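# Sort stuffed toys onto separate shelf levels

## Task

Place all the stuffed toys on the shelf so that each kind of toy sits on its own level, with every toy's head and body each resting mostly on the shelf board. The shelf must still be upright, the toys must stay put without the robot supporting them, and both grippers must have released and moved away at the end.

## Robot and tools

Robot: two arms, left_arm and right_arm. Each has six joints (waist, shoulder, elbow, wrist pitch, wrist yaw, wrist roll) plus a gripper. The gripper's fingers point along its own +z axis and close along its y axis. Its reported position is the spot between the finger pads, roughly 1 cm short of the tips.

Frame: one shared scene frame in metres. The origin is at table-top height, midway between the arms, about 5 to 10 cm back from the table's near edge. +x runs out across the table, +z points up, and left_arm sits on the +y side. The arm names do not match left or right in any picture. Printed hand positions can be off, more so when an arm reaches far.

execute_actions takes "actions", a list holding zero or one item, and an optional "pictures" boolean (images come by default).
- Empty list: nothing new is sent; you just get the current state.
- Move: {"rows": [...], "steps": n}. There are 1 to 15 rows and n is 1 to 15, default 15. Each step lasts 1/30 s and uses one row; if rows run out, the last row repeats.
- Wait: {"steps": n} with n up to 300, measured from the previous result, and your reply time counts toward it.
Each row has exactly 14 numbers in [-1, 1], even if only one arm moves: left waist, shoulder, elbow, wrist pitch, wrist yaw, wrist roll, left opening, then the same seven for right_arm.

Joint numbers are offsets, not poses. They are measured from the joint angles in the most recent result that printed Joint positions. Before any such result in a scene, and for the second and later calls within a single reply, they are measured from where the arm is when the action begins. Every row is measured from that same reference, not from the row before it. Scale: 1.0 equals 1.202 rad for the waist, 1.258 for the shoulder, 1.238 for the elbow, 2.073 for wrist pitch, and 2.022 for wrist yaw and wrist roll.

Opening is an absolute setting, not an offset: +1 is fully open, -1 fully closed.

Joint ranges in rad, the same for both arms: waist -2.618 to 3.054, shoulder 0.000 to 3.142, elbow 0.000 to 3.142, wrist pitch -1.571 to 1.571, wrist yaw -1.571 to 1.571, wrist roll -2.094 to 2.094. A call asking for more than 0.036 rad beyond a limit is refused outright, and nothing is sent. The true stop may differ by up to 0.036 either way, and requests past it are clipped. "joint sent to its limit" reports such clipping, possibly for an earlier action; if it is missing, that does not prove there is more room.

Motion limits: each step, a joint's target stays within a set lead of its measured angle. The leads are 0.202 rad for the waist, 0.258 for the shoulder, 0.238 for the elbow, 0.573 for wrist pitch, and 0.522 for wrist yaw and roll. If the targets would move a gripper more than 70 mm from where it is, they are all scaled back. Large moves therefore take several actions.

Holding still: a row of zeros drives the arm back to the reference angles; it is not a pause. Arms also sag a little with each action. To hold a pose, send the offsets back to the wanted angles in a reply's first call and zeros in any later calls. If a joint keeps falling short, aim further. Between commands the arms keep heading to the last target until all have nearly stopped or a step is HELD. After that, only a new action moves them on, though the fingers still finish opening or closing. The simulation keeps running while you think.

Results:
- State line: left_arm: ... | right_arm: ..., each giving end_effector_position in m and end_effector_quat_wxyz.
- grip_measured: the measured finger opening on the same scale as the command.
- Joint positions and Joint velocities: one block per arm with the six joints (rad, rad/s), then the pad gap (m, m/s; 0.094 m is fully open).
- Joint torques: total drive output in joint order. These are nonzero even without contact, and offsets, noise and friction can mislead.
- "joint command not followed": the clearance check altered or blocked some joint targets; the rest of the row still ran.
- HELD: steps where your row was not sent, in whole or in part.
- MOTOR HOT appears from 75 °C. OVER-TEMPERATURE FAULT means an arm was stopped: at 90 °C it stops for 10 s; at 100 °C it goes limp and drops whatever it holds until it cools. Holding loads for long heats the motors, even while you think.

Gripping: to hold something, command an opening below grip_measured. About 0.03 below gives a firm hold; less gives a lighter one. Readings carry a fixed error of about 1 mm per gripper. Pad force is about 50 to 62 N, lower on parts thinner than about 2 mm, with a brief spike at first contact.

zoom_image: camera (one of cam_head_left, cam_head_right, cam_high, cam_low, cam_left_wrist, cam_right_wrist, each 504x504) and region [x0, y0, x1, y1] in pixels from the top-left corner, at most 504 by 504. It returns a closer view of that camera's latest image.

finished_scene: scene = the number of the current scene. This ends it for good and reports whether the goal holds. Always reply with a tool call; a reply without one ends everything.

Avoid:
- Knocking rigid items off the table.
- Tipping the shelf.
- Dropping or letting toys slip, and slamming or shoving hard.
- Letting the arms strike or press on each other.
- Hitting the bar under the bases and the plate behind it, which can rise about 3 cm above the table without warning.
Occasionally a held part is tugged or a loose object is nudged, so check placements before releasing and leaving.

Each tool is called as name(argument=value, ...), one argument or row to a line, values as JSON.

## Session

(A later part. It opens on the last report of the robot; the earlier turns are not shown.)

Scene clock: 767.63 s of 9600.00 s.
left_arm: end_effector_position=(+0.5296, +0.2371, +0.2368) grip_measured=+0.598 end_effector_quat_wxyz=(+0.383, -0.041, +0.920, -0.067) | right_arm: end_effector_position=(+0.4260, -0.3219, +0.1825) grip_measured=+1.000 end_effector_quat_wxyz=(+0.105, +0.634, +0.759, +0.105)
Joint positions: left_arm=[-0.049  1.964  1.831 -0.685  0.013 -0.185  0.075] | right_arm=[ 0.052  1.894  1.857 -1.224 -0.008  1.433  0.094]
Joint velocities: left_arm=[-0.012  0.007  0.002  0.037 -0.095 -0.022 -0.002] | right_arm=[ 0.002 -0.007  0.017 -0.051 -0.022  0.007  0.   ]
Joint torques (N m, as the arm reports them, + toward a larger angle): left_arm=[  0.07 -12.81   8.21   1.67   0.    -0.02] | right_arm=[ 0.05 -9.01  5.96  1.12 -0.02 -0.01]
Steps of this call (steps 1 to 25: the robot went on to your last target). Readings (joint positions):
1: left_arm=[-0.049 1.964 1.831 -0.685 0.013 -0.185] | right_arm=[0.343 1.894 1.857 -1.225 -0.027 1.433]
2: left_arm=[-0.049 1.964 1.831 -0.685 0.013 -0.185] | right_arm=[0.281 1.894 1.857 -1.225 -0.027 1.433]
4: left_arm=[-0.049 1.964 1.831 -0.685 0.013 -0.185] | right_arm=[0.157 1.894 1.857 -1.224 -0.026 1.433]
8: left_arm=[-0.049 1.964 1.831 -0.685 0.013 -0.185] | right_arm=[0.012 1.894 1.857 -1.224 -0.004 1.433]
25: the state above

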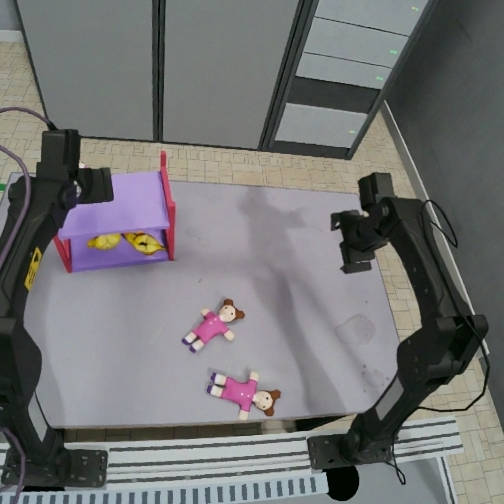

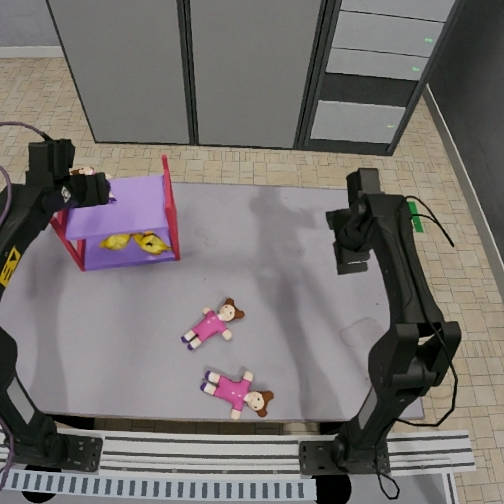

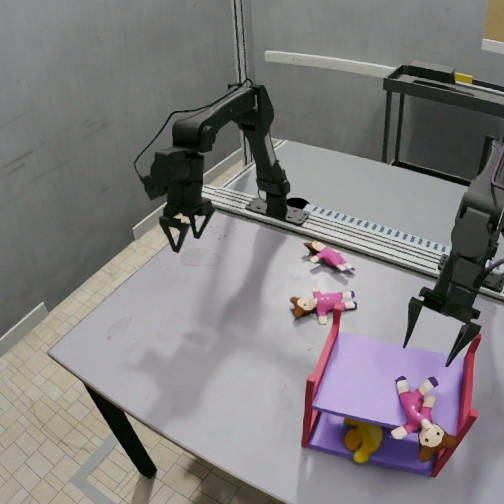

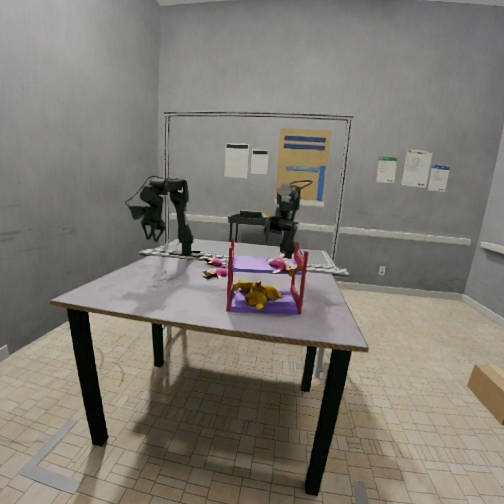

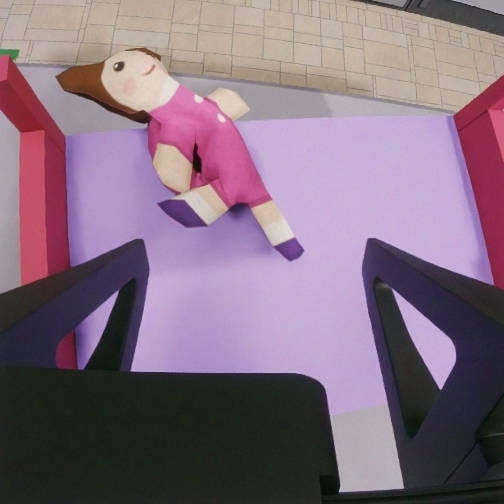

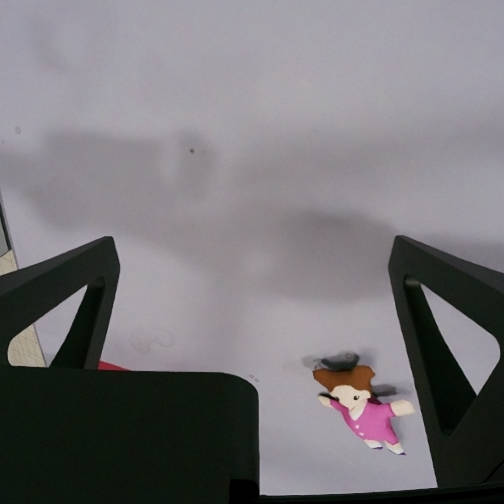

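execute_actions(
  actions=[
    {"rows": [[0, 0.07, 0.045, 0.05, 0, -0.15, 1, 0, 0, 0, 0, 0, 0, 1]], "steps": 15},
  ],
  pictures=false,
)

execute_actions(
  actions=[
    {"steps": 15},
  ],
)

Scene clock: 792.87 s of 9600.00 s.
left_arm: end_effector_position=(+0.5562, +0.2341, +0.2052) grip_measured=+1.000 end_effector_quat_wxyz=(+0.367, -0.172, +0.906, -0.120) | right_arm: end_effector_position=(+0.4260, -0.3219, +0.1825) grip_measured=+1.000 end_effector_quat_wxyz=(+0.105, +0.634, +0.759, +0.105)
Joint positions: left_arm=[-0.049  2.07   1.86  -0.614  0.013 -0.472  0.094] | right_arm=[ 0.052  1.894  1.857 -1.224 -0.008  1.433  0.094]
Joint velocities: left_arm=[-0.007  0.012 -0.022 -0.051 -0.051 -0.125 -0.   ] | right_arm=[-0.002 -0.007 -0.012  0.051 -0.095 -0.081  0.   ]
Joint torques (N m, as the arm reports them, + toward a larger angle): left_arm=[ -0.05 -14.2    8.46   1.69   0.02   0.01] | right_arm=[ 0.05 -8.64  5.91  1.32  0.   -0.01]
Steps of this call (steps 1 to 15: the robot went on to your last target; steps 16 to 90: nothing new was sent; then 21.73 s passed at rest; steps 91 to 105: all 15 steps of this action). Readings (joint positions):
91: left_arm=[-0.049 1.972 1.835 -0.682 0.013 -0.226] | right_arm=[0.052 1.894 1.857 -1.224 -0.008 1.433]
92: left_arm=[-0.049 1.986 1.848 -0.667 0.013 -0.277] | right_arm=[0.052 1.894 1.857 -1.224 -0.008 1.433]
94: left_arm=[-0.049 2.019 1.860 -0.632 0.013 -0.352] | right_arm=[0.052 1.894 1.857 -1.224 -0.008 1.433]
98: left_arm=[-0.049 2.064 1.860 -0.622 0.013 -0.430] | right_arm=[0.052 1.894 1.857 -1.224 -0.008 1.433]
105: the state above

Scene clock: 793.37 s of 9600.00 s.
left_arm: end_effector_position=(+0.5568, +0.2341, +0.2058) grip_measured=+1.000 end_effector_quat_wxyz=(+0.368, -0.177, +0.905, -0.122) | right_arm: end_effector_position=(+0.4260, -0.3219, +0.1825) grip_measured=+1.000 end_effector_quat_wxyz=(+0.105, +0.634, +0.759, +0.105)
Joint positions: left_arm=[-0.049  2.07   1.86  -0.611  0.013 -0.483  0.094] | right_arm=[ 0.052  1.894  1.857 -1.224 -0.008  1.433  0.094]
Joint velocities: left_arm=[ 0.002 -0.012 -0.012 -0.007  0.037 -0.037 -0.   ] | right_arm=[ 0.012  0.017 -0.007 -0.037  0.037 -0.007  0.   ]
Joint torques (N m, as the arm reports them, + toward a larger angle): left_arm=[ -0.04 -14.41   8.46   1.65   0.01  -0.07] | right_arm=[ 0.06 -8.62  5.91  1.33  0.   -0.01]
Steps of this call (steps 1 to 15: the robot went on to your last target). Readings (joint positions):
1: left_arm=[-0.049 2.070 1.860 -0.614 0.013 -0.475] | right_arm=[0.052 1.894 1.857 -1.224 -0.008 1.433]
2: left_arm=[-0.049 2.070 1.860 -0.613 0.013 -0.477] | right_arm=[0.052 1.894 1.857 -1.224 -0.008 1.433]
4: left_arm=[-0.049 2.070 1.860 -0.612 0.013 -0.479] | right_arm=[0.052 1.894 1.857 -1.224 -0.008 1.433]
8: left_arm=[-0.049 2.070 1.860 -0.611 0.013 -0.482] | right_arm=[0.052 1.894 1.857 -1.224 -0.008 1.433]
15: the state above

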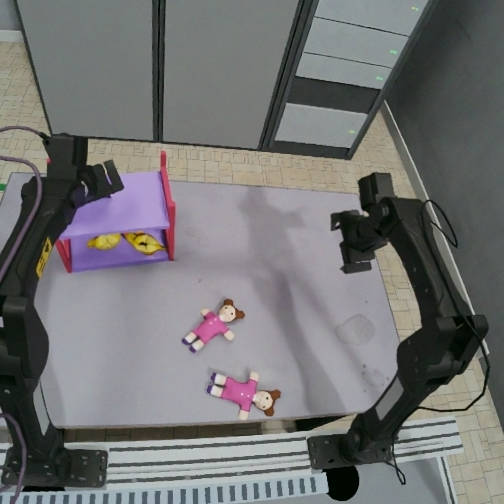

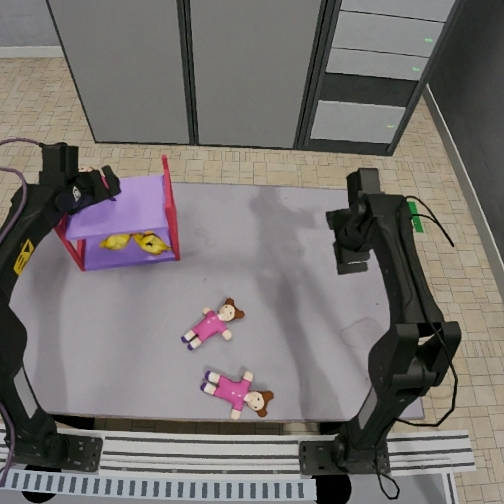

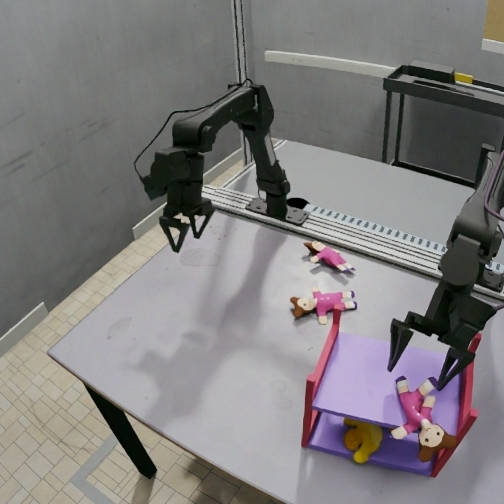

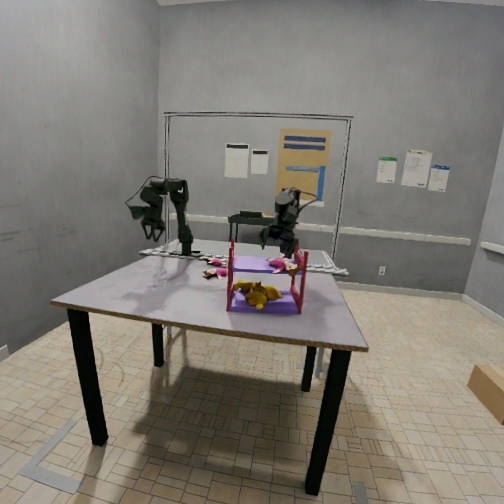

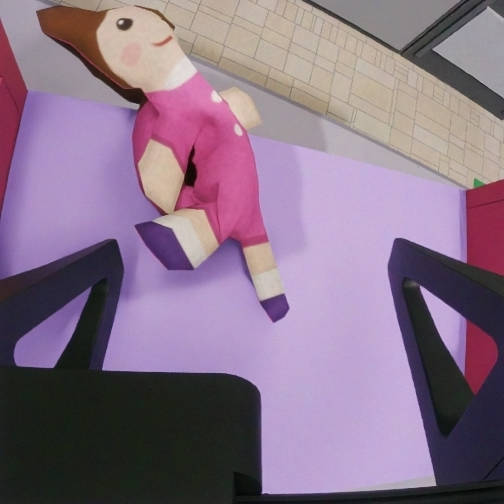

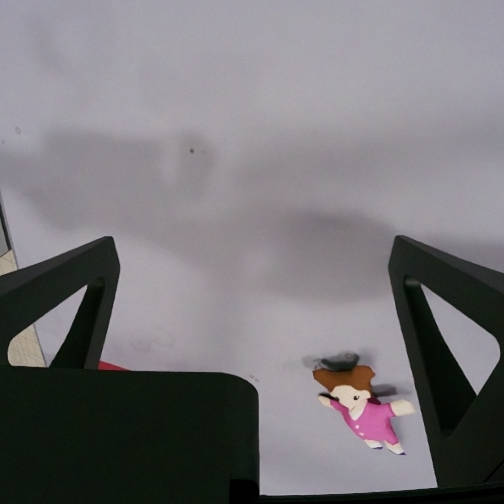

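execute_actions(
  actions=[
    {"rows": [[0.01, 0.05, 0.04, 0.04, 0, 0, 1, 0, 0, 0, 0, 0, 0, 1]], "steps": 15},
  ],
  pictures=false,
)

execute_actions(
  actions=[
    {"steps": 12},
  ],
)

Scene clock: 799.40 s of 9600.00 s.
left_arm: end_effector_position=(+0.5750, +0.2355, +0.1878) grip_measured=+1.000 end_effector_quat_wxyz=(+0.373, -0.179, +0.902, -0.122) | right_arm: end_effector_position=(+0.4260, -0.3219, +0.1825) grip_measured=+1.000 end_effector_quat_wxyz=(+0.105, +0.634, +0.759, +0.105)
Joint positions: left_arm=[-0.043  2.136  1.879 -0.553  0.012 -0.482  0.094] | right_arm=[ 0.052  1.894  1.857 -1.224 -0.008  1.433  0.094]
Joint velocities: left_arm=[ 0.012  0.012  0.017  0.037  0.007  0.037 -0.001] | right_arm=[-0.017 -0.027 -0.022 -0.066  0.007  0.007  0.   ]
Joint torques (N m, as the arm reports them, + toward a larger angle): left_arm=[  0.52 -13.63   8.84   1.65   0.01  -0.02] | right_arm=[ 0.04 -8.63  5.9   1.32  0.    0.  ]
Steps of this call (steps 1 to 15: the robot went on to your last target; steps 16 to 90: nothing new was sent; then 2.53 s passed at rest; steps 91 to 105: all 15 steps of this action). Readings (joint positions):
91: left_arm=[-0.048 2.076 1.862 -0.608 0.013 -0.483] | right_arm=[0.052 1.894 1.857 -1.224 -0.008 1.433]
92: left_arm=[-0.048 2.086 1.871 -0.597 0.013 -0.483] | right_arm=[0.052 1.894 1.857 -1.224 -0.008 1.433]
94: left_arm=[-0.046 2.109 1.879 -0.572 0.013 -0.483] | right_arm=[0.052 1.894 1.857 -1.224 -0.008 1.433]
98: left_arm=[-0.044 2.136 1.879 -0.556 0.012 -0.482] | right_arm=[0.052 1.894 1.857 -1.224 -0.008 1.433]
105: the state above

Scene clock: 799.80 s of 9600.00 s.
left_arm: end_effector_position=(+0.5750, +0.2355, +0.1878) grip_measured=+1.000 end_effector_quat_wxyz=(+0.373, -0.179, +0.902, -0.122) | right_arm: end_effector_position=(+0.4260, -0.3219, +0.1825) grip_measured=+1.000 end_effector_quat_wxyz=(+0.105, +0.634, +0.759, +0.105)
Joint positions: left_arm=[-0.043  2.136  1.879 -0.553  0.012 -0.482  0.094] | right_arm=[ 0.052  1.894  1.857 -1.224 -0.008  1.433  0.094]
Joint velocities: left_arm=[-0.007 -0.012  0.002 -0.037 -0.007  0.022 -0.   ] | right_arm=[ 0.012  0.002 -0.002  0.051 -0.11  -0.022  0.   ]
Joint torques (N m, as the arm reports them, + toward a larger angle): left_arm=[  0.51 -13.64   8.79   1.66  -0.02  -0.01] | right_arm=[ 0.04 -8.64  5.93  1.32  0.01 -0.01]
Steps of this call (steps 1 to 12: the robot went on to your last target). Readings (joint positions):
1: left_arm=[-0.043 2.136 1.879 -0.553 0.012 -0.482] | right_arm=[0.052 1.894 1.857 -1.224 -0.008 1.433]
2: left_arm=[-0.043 2.136 1.879 -0.553 0.012 -0.482] | right_arm=[0.052 1.894 1.857 -1.224 -0.008 1.433]
4: left_arm=[-0.043 2.136 1.879 -0.553 0.012 -0.482] | right_arm=[0.052 1.894 1.857 -1.224 -0.008 1.433]
8: left_arm=[-0.043 2.136 1.879 -0.553 0.012 -0.482] | right_arm=[0.052 1.894 1.857 -1.224 -0.008 1.433]
12: the state above

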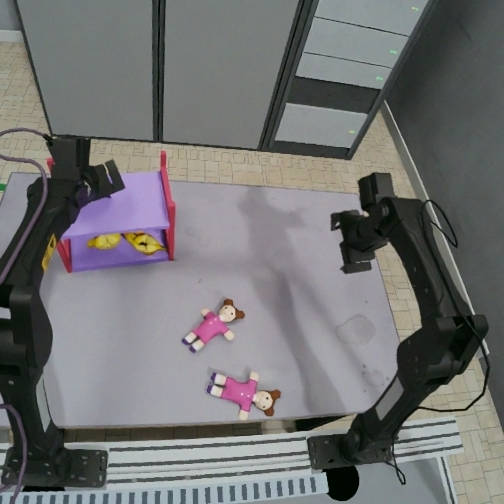

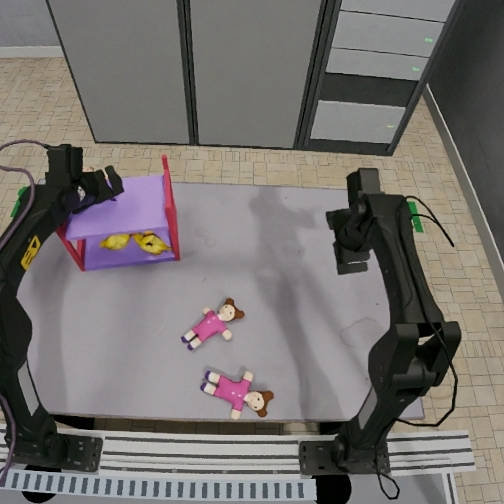

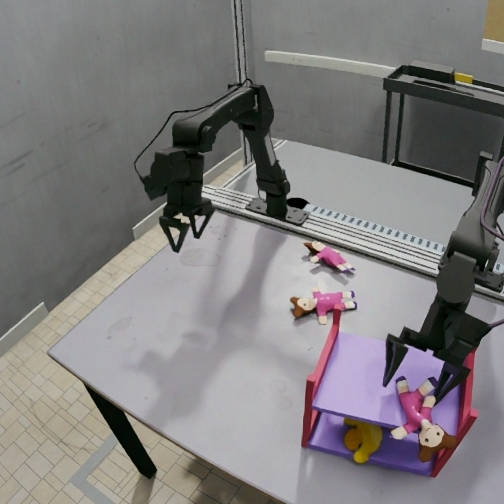

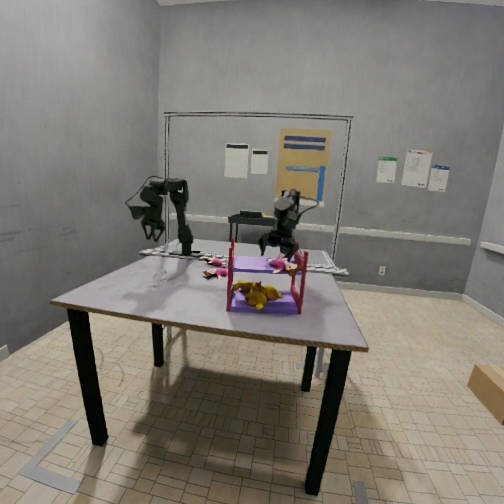

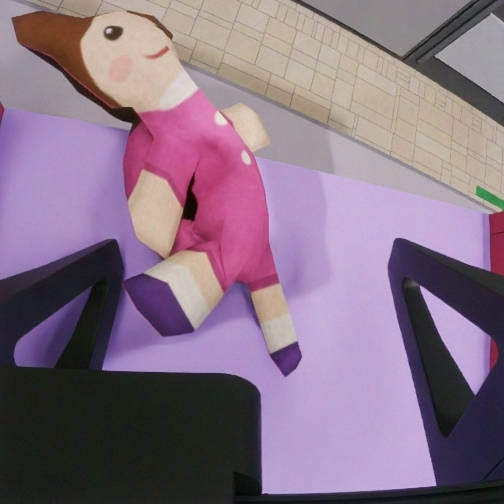

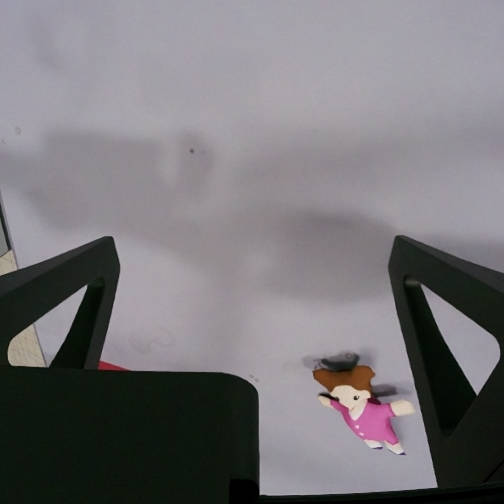

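execute_actions(
  actions=[
    {"rows": [[0, 0, 0.01, 0, 0, 0, -1, 0, 0, 0, 0, 0, 0, 1]], "steps": 15},
  ],
  pictures=false,
)

execute_actions(
  actions=[
    {"steps": 10},
  ],
)

Scene clock: 805.87 s of 9600.00 s.
left_arm: end_effector_position=(+0.5750, +0.2355, +0.1878) grip_measured=-0.984 end_effector_quat_wxyz=(+0.373, -0.179, +0.902, -0.122) | right_arm: end_effector_position=(+0.4260, -0.3219, +0.1825) grip_measured=+1.000 end_effector_quat_wxyz=(+0.105, +0.634, +0.759, +0.105)
Joint positions: left_arm=[-0.043  2.136  1.879 -0.553  0.012 -0.482  0.001] | right_arm=[ 0.052  1.894  1.857 -1.224 -0.008  1.433  0.094]
Joint velocities: left_arm=[ 0.002 -0.002  0.007 -0.022 -0.037  0.007  0.001] | right_arm=[-0.002 -0.012 -0.007 -0.007 -0.037  0.022  0.   ]
Joint torques (N m, as the arm reports them, + toward a larger angle): left_arm=[ -0.07 -13.39   7.31   1.39   0.    -0.01] | right_arm=[ 0.06 -8.62  5.92  1.33  0.01 -0.01]
Steps of this call (steps 1 to 15: the robot went on to your last target; steps 16 to 90: nothing new was sent; then 2.57 s passed at rest; steps 91 to 105: all 15 steps of this action). Readings (joint positions):
91: left_arm=[-0.043 2.136 1.879 -0.553 0.012 -0.482] | right_arm=[0.052 1.894 1.857 -1.224 -0.008 1.433]
92: left_arm=[-0.043 2.136 1.879 -0.553 0.012 -0.482] | right_arm=[0.052 1.894 1.857 -1.224 -0.008 1.433]
94: left_arm=[-0.043 2.136 1.879 -0.553 0.012 -0.482] | right_arm=[0.052 1.894 1.857 -1.224 -0.008 1.433]
98: left_arm=[-0.043 2.136 1.879 -0.553 0.012 -0.482] | right_arm=[0.052 1.894 1.857 -1.224 -0.008 1.433]
105: the state above

Scene clock: 806.20 s of 9600.00 s.
left_arm: end_effector_position=(+0.5750, +0.2355, +0.1878) grip_measured=-0.984 end_effector_quat_wxyz=(+0.373, -0.179, +0.902, -0.122) | right_arm: end_effector_position=(+0.4260, -0.3219, +0.1825) grip_measured=+1.000 end_effector_quat_wxyz=(+0.105, +0.634, +0.759, +0.105)
Joint positions: left_arm=[-0.043  2.136  1.879 -0.553  0.012 -0.482  0.001] | right_arm=[ 0.052  1.894  1.857 -1.224 -0.008  1.433  0.094]
Joint velocities: left_arm=[-0.002 -0.002  0.002  0.022  0.037 -0.007  0.001] | right_arm=[ 0.007 -0.012  0.017 -0.007  0.051 -0.095  0.   ]
Joint torques (N m, as the arm reports them, + toward a larger angle): left_arm=[  0.09 -13.28   7.34   1.41  -0.01  -0.01] | right_arm=[ 0.05 -8.61  5.91  1.33  0.   -0.01]
Steps of this call (steps 1 to 10: the robot went on to your last target). Readings (joint positions):
1: left_arm=[-0.043 2.136 1.879 -0.553 0.012 -0.482] | right_arm=[0.052 1.894 1.857 -1.224 -0.008 1.433]
2: left_arm=[-0.043 2.136 1.879 -0.553 0.012 -0.482] | right_arm=[0.052 1.894 1.857 -1.224 -0.008 1.433]
4: left_arm=[-0.043 2.136 1.879 -0.553 0.012 -0.482] | right_arm=[0.052 1.894 1.857 -1.224 -0.008 1.433]
8: left_arm=[-0.043 2.136 1.879 -0.553 0.012 -0.482] | right_arm=[0.052 1.894 1.857 -1.224 -0.008 1.433]
10: the state above

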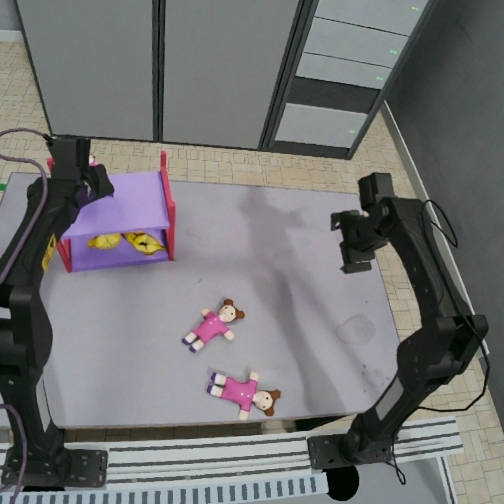

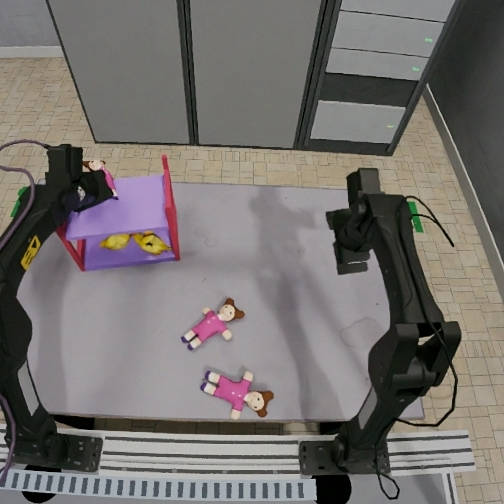

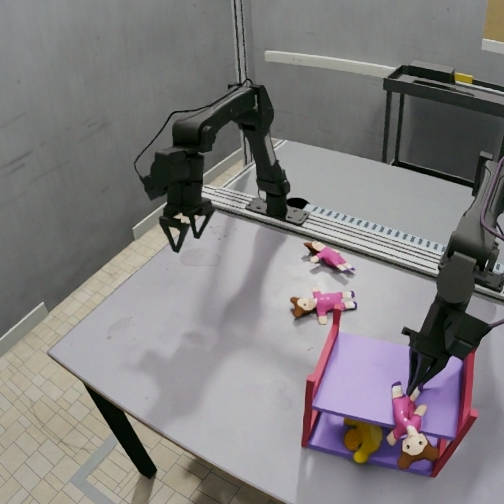

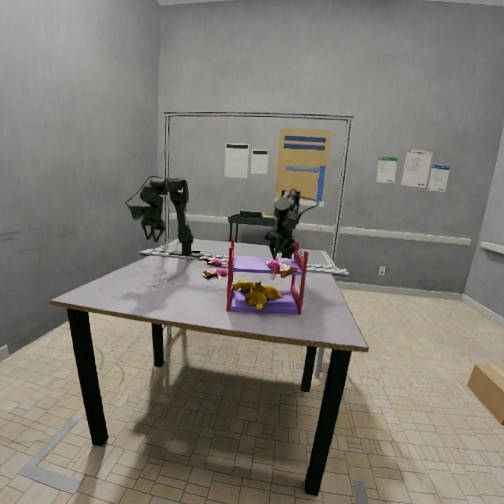

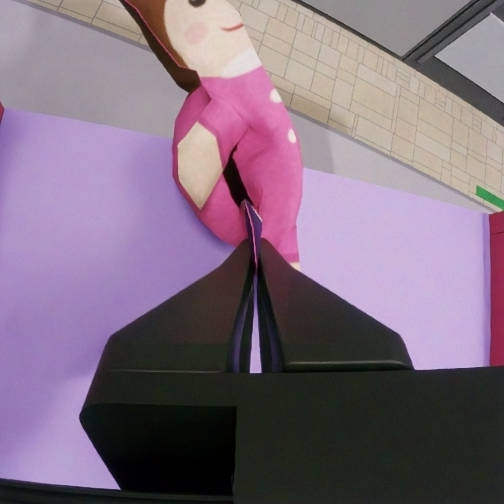

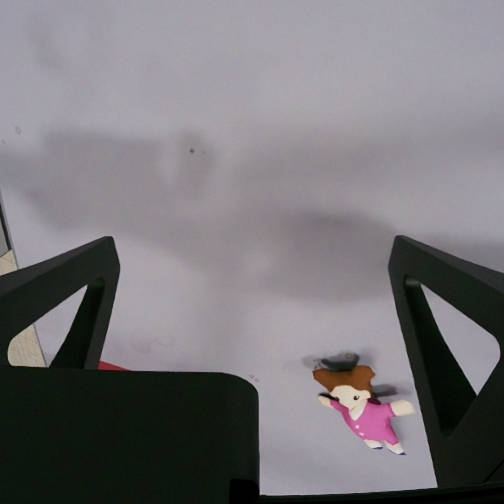

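execute_actions(
  actions=[
    {"rows": [[0, -0.03, -0.037, 0.006, 0, 0, -1, 0, 0, 0, 0, 0, 0, 1], [0, -0.06, -0.074, 0.012, 0, 0, -1, 0, 0, 0, 0, 0, 0, 1], [0, -0.09, -0.111, 0.019, 0, 0, -1, 0, 0, 0, 0, 0, 0, 1], [0, -0.119, -0.148, 0.025, 0, 0, -1, 0, 0, 0, 0, 0, 0, 1], [0, -0.149, -0.185, 0.031, 0, 0, -1, 0, 0, 0, 0, 0, 0, 1], [0, -0.179, -0.222, 0.038, 0, 0, -1, 0, 0, 0, 0, 0, 0, 1], [0, -0.209, -0.258, 0.044, 0, 0, -1, 0, 0, 0, 0, 0, 0, 1], [0, -0.239, -0.295, 0.05, 0, 0, -1, 0, 0, 0, 0, 0, 0, 1], [0, -0.269, -0.332, 0.056, 0, 0, -1, 0, 0, 0, 0, 0, 0, 1], [0, -0.298, -0.369, 0.063, 0, 0, -1, 0, 0, 0, 0, 0, 0, 1], [0, -0.328, -0.406, 0.069, 0, 0, -1, 0, 0, 0, 0, 0, 0, 1], [0, -0.358, -0.443, 0.075, 0, 0, -1, 0, 0, 0, 0, 0, 0, 1]], "steps": 15},
  ],
  pictures=false,
)

execute_actions(
  actions=[
    {"steps": 20},
  ],
)

Scene clock: 818.63 s of 9600.00 s.
left_arm: end_effector_position=(+0.4649, +0.2456, +0.1987) grip_measured=-0.984 end_effector_quat_wxyz=(+0.372, -0.179, +0.903, -0.122) | right_arm: end_effector_position=(+0.4260, -0.3219, +0.1825) grip_measured=+1.000 end_effector_quat_wxyz=(+0.105, +0.634, +0.759, +0.105)
Joint positions: left_arm=[-0.043  1.697  1.35  -0.464  0.012 -0.482  0.001] | right_arm=[ 0.052  1.894  1.857 -1.224 -0.008  1.433  0.094]
Joint velocities: left_arm=[ 0.002 -0.3   -0.178  0.051 -0.007  0.022 -0.   ] | right_arm=[ 0.007  0.002  0.002 -0.081  0.007 -0.007  0.   ]
Joint torques (N m, as the arm reports them, + toward a larger angle): left_arm=[ 0.09 -8.57  6.07  1.9  -0.02 -0.01] | right_arm=[ 0.05 -8.62  5.9   1.33  0.01  0.  ]
Steps of this call (steps 1 to 15: the robot went on to your last target; steps 16 to 90: nothing new was sent; then 8.93 s passed at rest; steps 91 to 105: all 15 steps of this action). Readings (joint positions):
91: left_arm=[-0.043 2.134 1.874 -0.550 0.012 -0.482] | right_arm=[0.052 1.894 1.857 -1.224 -0.008 1.433]
92: left_arm=[-0.043 2.125 1.855 -0.542 0.012 -0.482] | right_arm=[0.052 1.894 1.857 -1.224 -0.008 1.433]
94: left_arm=[-0.043 2.080 1.780 -0.529 0.012 -0.482] | right_arm=[0.052 1.894 1.857 -1.224 -0.008 1.433]
98: left_arm=[-0.043 1.938 1.595 -0.508 0.012 -0.482] | right_arm=[0.052 1.894 1.857 -1.224 -0.008 1.433]
105: the state above

Scene clock: 819.30 s of 9600.00 s.
left_arm: end_effector_position=(+0.4690, +0.2453, +0.2054) grip_measured=-0.984 end_effector_quat_wxyz=(+0.387, -0.178, +0.896, -0.126) | right_arm: end_effector_position=(+0.4260, -0.3219, +0.1825) grip_measured=+1.000 end_effector_quat_wxyz=(+0.105, +0.634, +0.759, +0.105)
Joint positions: left_arm=[-0.043  1.692  1.346 -0.434  0.012 -0.482  0.001] | right_arm=[ 0.052  1.894  1.857 -1.224 -0.008  1.433  0.094]
Joint velocities: left_arm=[ 0.012 -0.002 -0.007 -0.037 -0.007 -0.022 -0.001] | right_arm=[ 0.007 -0.037 -0.007 -0.066  0.051  0.022  0.   ]
Joint torques (N m, as the arm reports them, + toward a larger angle): left_arm=[-0.05 -9.53  5.41  1.75  0.02 -0.02] | right_arm=[ 0.05 -8.61  5.91  1.33  0.01 -0.01]
Steps of this call (steps 1 to 20: the robot went on to your last target). Readings (joint positions):
1: left_arm=[-0.043 1.692 1.346 -0.459 0.012 -0.482] | right_arm=[0.052 1.894 1.857 -1.224 -0.008 1.433]
2: left_arm=[-0.043 1.692 1.346 -0.453 0.012 -0.482] | right_arm=[0.052 1.894 1.857 -1.224 -0.008 1.433]
4: left_arm=[-0.043 1.692 1.346 -0.446 0.012 -0.482] | right_arm=[0.052 1.894 1.857 -1.224 -0.008 1.433]
8: left_arm=[-0.043 1.692 1.346 -0.437 0.012 -0.482] | right_arm=[0.052 1.894 1.857 -1.224 -0.008 1.433]
20: the state above

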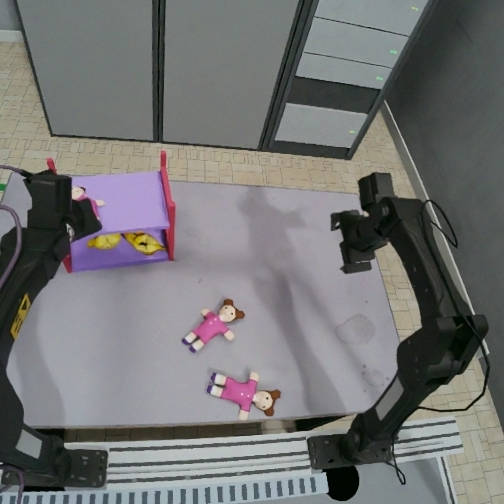

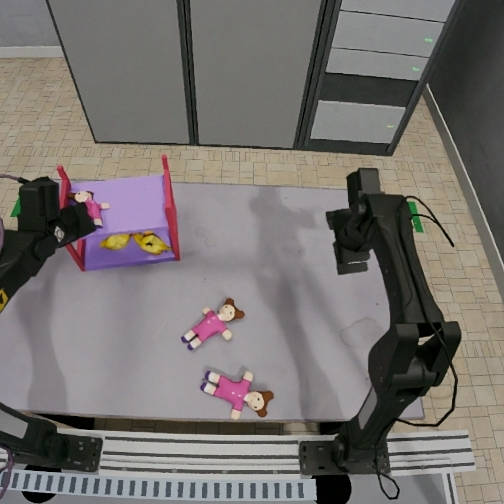

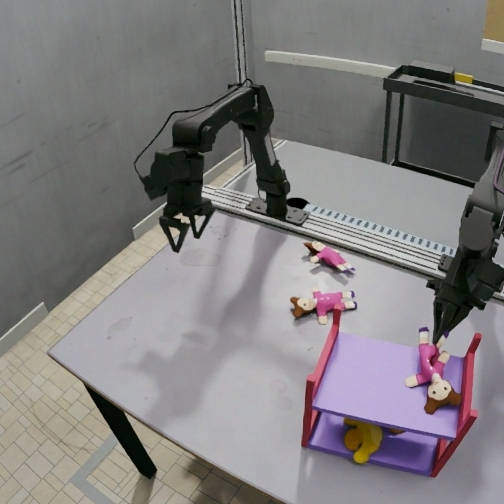

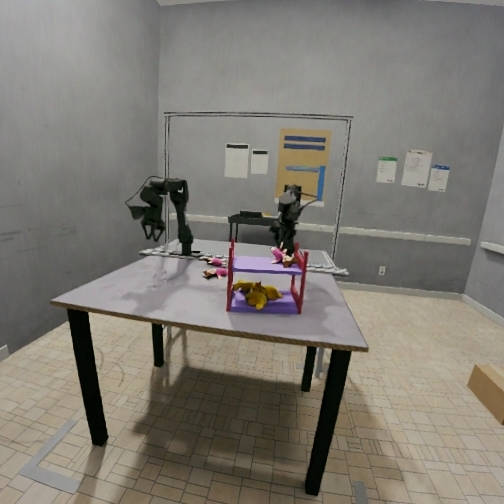

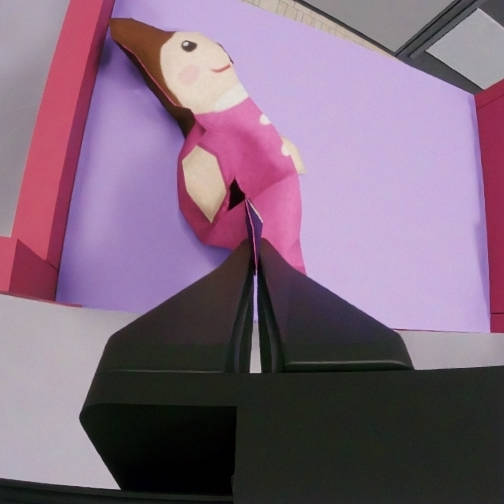

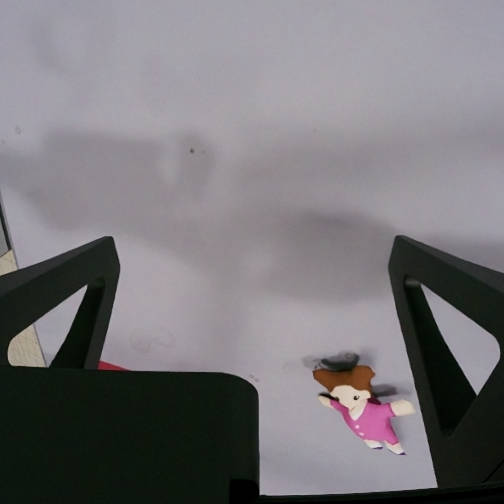

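execute_actions(
  actions=[
    {"rows": [[0, 0, 0, 0, 0, 0, 0.3, 0, 0, 0, 0, 0, 0, 1], [0, 0, 0, 0, 0, 0, 0.3, 0, 0, 0, 0, 0, 0, 1], [0, 0, 0, 0, 0, 0, 0.3, 0, 0, 0, 0, 0, 0, 1], [0, 0, 0, 0, 0, 0, 0.3, 0, 0, 0, 0, 0, 0, 1], [0, 0, 0, 0, 0, 0, 0.3, 0, 0, 0, 0, 0, 0, 1], [0, -0.15, 0, 0, 0, 0, 0.3, 0, 0, 0, 0, 0, 0, 1], [0, -0.15, 0, 0, 0, 0, 0.3, 0, 0, 0, 0, 0, 0, 1], [0, -0.15, 0, 0, 0, 0, 0.3, 0, 0, 0, 0, 0, 0, 1], [0, -0.15, 0, 0, 0, 0, 0.3, 0, 0, 0, 0, 0, 0, 1], [0, -0.15, 0, 0, 0, 0, 0.3, 0, 0, 0, 0, 0, 0, 1], [-0.597, -0.15, 0, 0, 0, 0.288, 1, 0, 0, 0, 0, 0, 0, 1]], "steps": 15},
  ],
  pictures=false,
)

execute_actions(
  actions=[
    {"steps": 22},
  ],
  pictures=false,
)

Scene clock: 843.73 s of 9600.00 s.
left_arm: end_effector_position=(+0.4245, +0.1589, +0.2871) grip_measured=+0.996 end_effector_quat_wxyz=(+0.477, +0.060, +0.870, -0.110) | right_arm: end_effector_position=(+0.4260, -0.3219, +0.1825) grip_measured=+1.000 end_effector_quat_wxyz=(+0.105, +0.634, +0.759, +0.105)
Joint positions: left_arm=[-0.252  1.491  1.327 -0.431 -0.006 -0.157  0.094] | right_arm=[ 0.052  1.894  1.857 -1.224 -0.008  1.433  0.094]
Joint velocities: left_arm=[-1.707  0.076  0.002 -0.022 -0.051  1.473  0.008] | right_arm=[ 0.017 -0.007 -0.007 -0.022 -0.037 -0.022  0.   ]
Joint torques (N m, as the arm reports them, + toward a larger angle): left_arm=[-0.83 -6.78  8.06  1.63  0.18  0.09] | right_arm=[ 0.04 -8.62  5.92  1.32  0.01 -0.01]
Steps of this call (steps 1 to 15: the robot went on to your last target; steps 16 to 90: nothing new was sent; then 20.93 s passed at rest; steps 91 to 105: all 15 steps of this action). Readings (joint positions):
91: left_arm=[-0.043 1.692 1.346 -0.434 0.012 -0.482] | right_arm=[0.052 1.894 1.857 -1.224 -0.008 1.433]
92: left_arm=[-0.043 1.692 1.346 -0.434 0.012 -0.482] | right_arm=[0.052 1.894 1.857 -1.224 -0.008 1.433]
94: left_arm=[-0.043 1.692 1.346 -0.434 0.012 -0.482] | right_arm=[0.052 1.894 1.857 -1.224 -0.008 1.433]
98: left_arm=[-0.043 1.623 1.327 -0.452 0.012 -0.482] | right_arm=[0.052 1.894 1.857 -1.224 -0.008 1.433]
105: the state above

Scene clock: 844.47 s of 9600.00 s.
left_arm: end_effector_position=(+0.3003, -0.0448, +0.2780) grip_measured=+1.000 end_effector_quat_wxyz=(+0.449, +0.394, +0.784, -0.170) | right_arm: end_effector_position=(+0.4260, -0.3219, +0.1825) grip_measured=+1.000 end_effector_quat_wxyz=(+0.105, +0.634, +0.759, +0.105)
Joint positions: left_arm=[-0.769  1.507  1.327 -0.431  0.022  0.092  0.094] | right_arm=[ 0.052  1.894  1.857 -1.224 -0.008  1.433  0.094]
Joint velocities: left_arm=[-0.022 -0.007  0.002  0.007 -0.081  0.022 -0.001] | right_arm=[-0.017 -0.022 -0.007  0.007 -0.022  0.022  0.   ]
Joint torques (N m, as the arm reports them, + toward a larger angle): left_arm=[ 0.93 -7.82  8.12  1.55 -0.11  0.07] | right_arm=[ 0.04 -8.63  5.93  1.33  0.   -0.01]
Steps of this call (steps 1 to 22: the robot went on to your last target). Readings (joint positions):
1: left_arm=[-0.313 1.494 1.327 -0.431 -0.004 -0.113] | right_arm=[0.052 1.894 1.857 -1.224 -0.008 1.433]
2: left_arm=[-0.374 1.498 1.327 -0.431 -0.003 -0.078] | right_arm=[0.052 1.894 1.857 -1.224 -0.008 1.433]
4: left_arm=[-0.498 1.504 1.327 -0.431 0.000 -0.024] | right_arm=[0.052 1.894 1.857 -1.224 -0.008 1.433]
8: left_arm=[-0.732 1.507 1.327 -0.431 0.012 0.043] | right_arm=[0.052 1.894 1.857 -1.224 -0.008 1.433]
22: the state above

execute_actions(
  actions=[
    {"rows": [[0, 0.523, 0.653, -0.496, 0, 0, 1, 0, 0, 0, 0, 0, 0, 1]], "steps": 15},
  ],
  pictures=false,
)

execute_actions(
  actions=[
    {"steps": 25},
  ],
)

Scene clock: 847.93 s of 9600.00 s.
left_arm: end_effector_position=(+0.2935, -0.0330, +0.1276) grip_measured=+1.000 end_effector_quat_wxyz=(+0.035, +0.440, +0.897, -0.014) | right_arm: end_effector_position=(+0.4260, -0.3219, +0.1825) grip_measured=+1.000 end_effector_quat_wxyz=(+0.105, +0.634, +0.759, +0.105)
Joint positions: left_arm=[-0.769  2.22   2.075 -1.393  0.022  0.095  0.094] | right_arm=[ 0.052  1.894  1.857 -1.224 -0.008  1.433  0.094]
Joint velocities: left_arm=[ 0.002 -0.217  0.212 -0.476 -0.066 -0.066  0.002] | right_arm=[-0.007  0.002  0.002  0.051  0.007 -0.007  0.   ]
Joint torques (N m, as the arm reports them, + toward a larger angle): left_arm=[ -0.07 -16.81   8.69   0.39  -0.01  -0.01] | right_arm=[ 0.06 -8.62  5.92  1.33  0.   -0.01]
Steps of this call (steps 1 to 15: the robot went on to your last target; steps 16 to 89: nothing new was sent; steps 90 to 104: all 15 steps of this action). Readings (joint positions):
90: left_arm=[-0.769 1.535 1.368 -0.508 0.022 0.095] | right_arm=[0.052 1.894 1.857 -1.224 -0.008 1.433]
91: left_arm=[-0.769 1.593 1.456 -0.624 0.022 0.095] | right_arm=[0.052 1.894 1.857 -1.224 -0.008 1.433]
93: left_arm=[-0.769 1.747 1.634 -0.816 0.022 0.095] | right_arm=[0.052 1.894 1.857 -1.224 -0.008 1.433]
97: left_arm=[-0.769 2.082 1.960 -1.167 0.022 0.095] | right_arm=[0.052 1.894 1.857 -1.224 -0.008 1.433]
104: the state above

Scene clock: 848.77 s of 9600.00 s.
left_arm: end_effector_position=(+0.2870, -0.0269, +0.1525) grip_measured=+1.000 end_effector_quat_wxyz=(+0.043, +0.440, +0.897, -0.017) | right_arm: end_effector_position=(+0.4260, -0.3219, +0.1825) grip_measured=+1.000 end_effector_quat_wxyz=(+0.105, +0.634, +0.759, +0.105)
Joint positions: left_arm=[-0.769  2.176  2.106 -1.451  0.022  0.095  0.094] | right_arm=[ 0.052  1.894  1.857 -1.224 -0.008  1.433  0.094]
Joint velocities: left_arm=[ 0.012  0.002  0.012 -0.051 -0.066 -0.022 -0.   ] | right_arm=[-0.007 -0.012 -0.007 -0.037  0.022  0.007  0.   ]
Joint torques (N m, as the arm reports them, + toward a larger angle): left_arm=[  0.02 -13.35   7.57   0.33  -0.01  -0.02] | right_arm=[ 0.06 -8.63  5.92  1.32  0.   -0.01]
Steps of this call (steps 1 to 25: the robot went on to your last target). Readings (joint positions):
1: left_arm=[-0.769 2.212 2.083 -1.406 0.022 0.095] | right_arm=[0.052 1.894 1.857 -1.224 -0.008 1.433]
2: left_arm=[-0.769 2.204 2.090 -1.416 0.022 0.095] | right_arm=[0.052 1.894 1.857 -1.224 -0.008 1.433]
4: left_arm=[-0.769 2.188 2.100 -1.429 0.022 0.095] | right_arm=[0.052 1.894 1.857 -1.224 -0.008 1.433]
8: left_arm=[-0.769 2.176 2.106 -1.442 0.022 0.095] | right_arm=[0.052 1.894 1.857 -1.224 -0.008 1.433]
25: the state above

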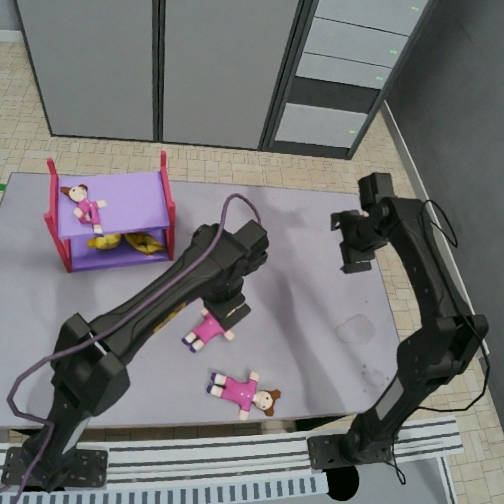

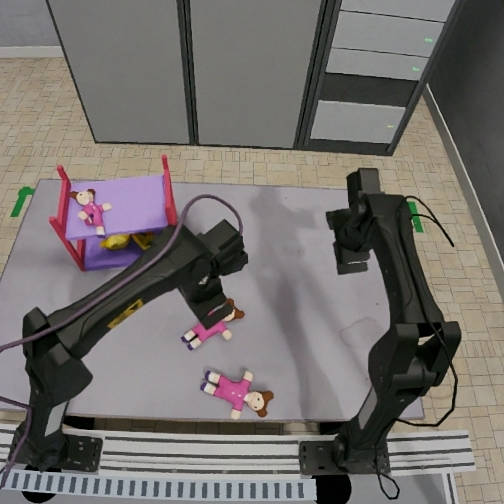

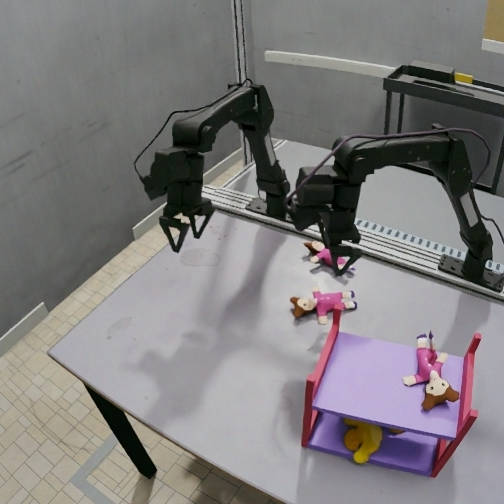

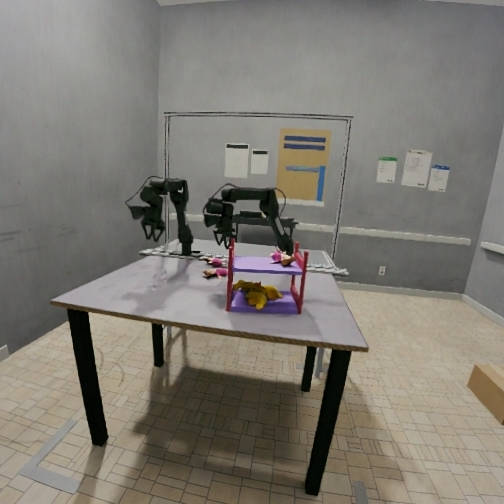

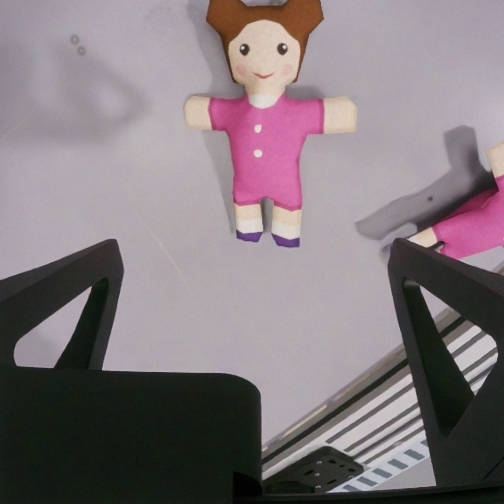

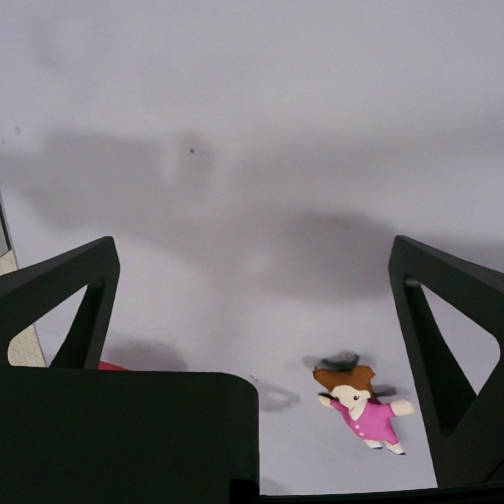

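execute_actions(
  actions=[
    {"rows": [[0, 0.062, -0.252, 0.174, 0, 0, 1, 0, 0, 0, 0, 0, 0, 1]], "steps": 15},
  ],
  pictures=false,
)

execute_actions(
  actions=[
    {"steps": 18},
  ],
)

Scene clock: 857.07 s of 9600.00 s.
left_arm: end_effector_position=(+0.2830, -0.0187, +0.0237) grip_measured=+1.000 end_effector_quat_wxyz=(-0.018, +0.439, +0.898, +0.006) | right_arm: end_effector_position=(+0.4260, -0.3219, +0.1825) grip_measured=+1.000 end_effector_quat_wxyz=(+0.105, +0.634, +0.759, +0.105)
Joint positions: left_arm=[-0.769  2.29   1.777 -1.139  0.022  0.095  0.094] | right_arm=[ 0.052  1.894  1.857 -1.224 -0.008  1.433  0.094]
Joint velocities: left_arm=[ 0.002 -0.188 -0.012  0.154 -0.022 -0.066 -0.   ] | right_arm=[ 0.012 -0.002 -0.012 -0.007 -0.051 -0.007  0.   ]
Joint torques (N m, as the arm reports them, + toward a larger angle): left_arm=[  0.   -15.22   6.38   0.46  -0.01   0.01] | right_arm=[ 0.05 -8.64  5.9   1.32  0.01 -0.01]
Steps of this call (steps 1 to 15: the robot went on to your last target; steps 16 to 90: nothing new was sent; then 4.80 s passed at rest; steps 91 to 105: all 15 steps of this action). Readings (joint positions):
91: left_arm=[-0.769 2.175 2.081 -1.422 0.022 0.095] | right_arm=[0.052 1.894 1.857 -1.224 -0.008 1.433]
92: left_arm=[-0.769 2.169 2.038 -1.372 0.022 0.095] | right_arm=[0.052 1.894 1.857 -1.224 -0.008 1.433]
94: left_arm=[-0.769 2.182 1.941 -1.291 0.022 0.095] | right_arm=[0.052 1.894 1.857 -1.224 -0.008 1.433]
98: left_arm=[-0.769 2.269 1.805 -1.192 0.022 0.095] | right_arm=[0.052 1.894 1.857 -1.224 -0.008 1.433]
105: the state above

Scene clock: 857.67 s of 9600.00 s.
left_arm: end_effector_position=(+0.2870, -0.0231, +0.0296) grip_measured=+1.000 end_effector_quat_wxyz=(-0.002, +0.439, +0.898, +0.000) | right_arm: end_effector_position=(+0.4260, -0.3219, +0.1825) grip_measured=+1.000 end_effector_quat_wxyz=(+0.105, +0.634, +0.759, +0.105)
Joint positions: left_arm=[-0.769  2.275  1.777 -1.121  0.022  0.095  0.094] | right_arm=[ 0.052  1.894  1.857 -1.224 -0.008  1.433  0.094]
Joint velocities: left_arm=[-0.012  0.022  0.007  0.081  0.007 -0.022  0.   ] | right_arm=[-0.002 -0.002  0.012 -0.037 -0.066 -0.022  0.   ]
Joint torques (N m, as the arm reports them, + toward a larger angle): left_arm=[ -0.02 -15.11   6.26   0.52  -0.02  -0.01] | right_arm=[ 0.05 -8.63  5.9   1.32  0.01  0.  ]
Steps of this call (steps 1 to 18: the robot went on to your last target). Readings (joint positions):
1: left_arm=[-0.769 2.285 1.777 -1.135 0.022 0.095] | right_arm=[0.052 1.894 1.857 -1.224 -0.008 1.433]
2: left_arm=[-0.769 2.280 1.777 -1.131 0.022 0.095] | right_arm=[0.052 1.894 1.857 -1.224 -0.008 1.433]
4: left_arm=[-0.769 2.276 1.777 -1.126 0.022 0.095] | right_arm=[0.052 1.894 1.857 -1.224 -0.008 1.433]
8: left_arm=[-0.769 2.275 1.777 -1.122 0.022 0.095] | right_arm=[0.052 1.894 1.857 -1.224 -0.008 1.433]
18: the state above

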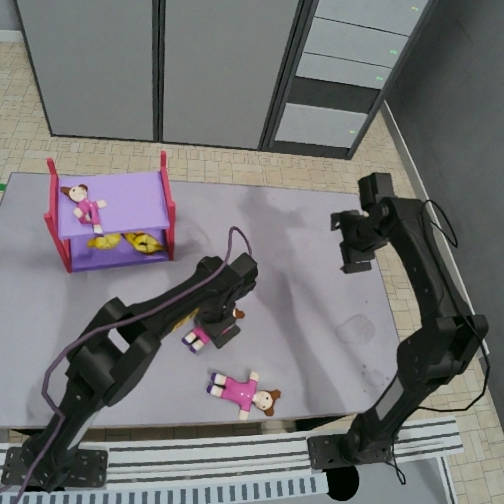

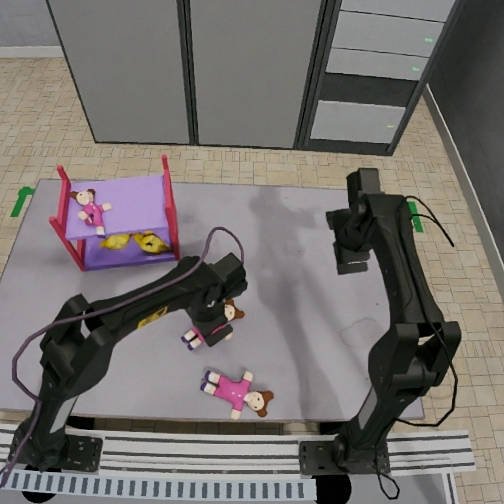

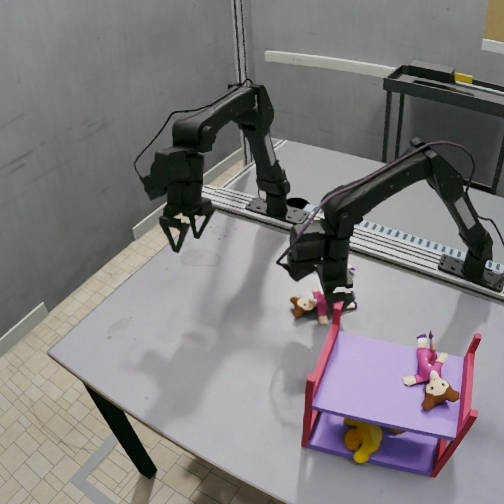

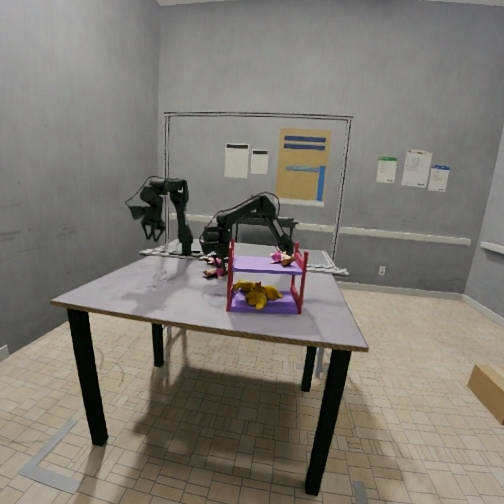

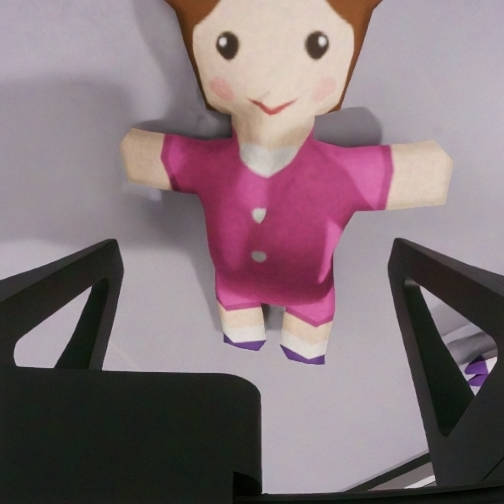

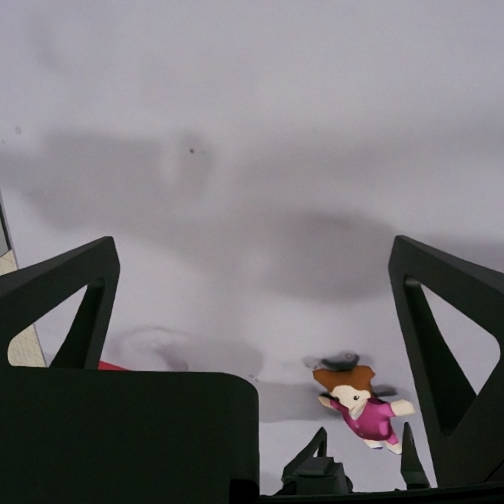

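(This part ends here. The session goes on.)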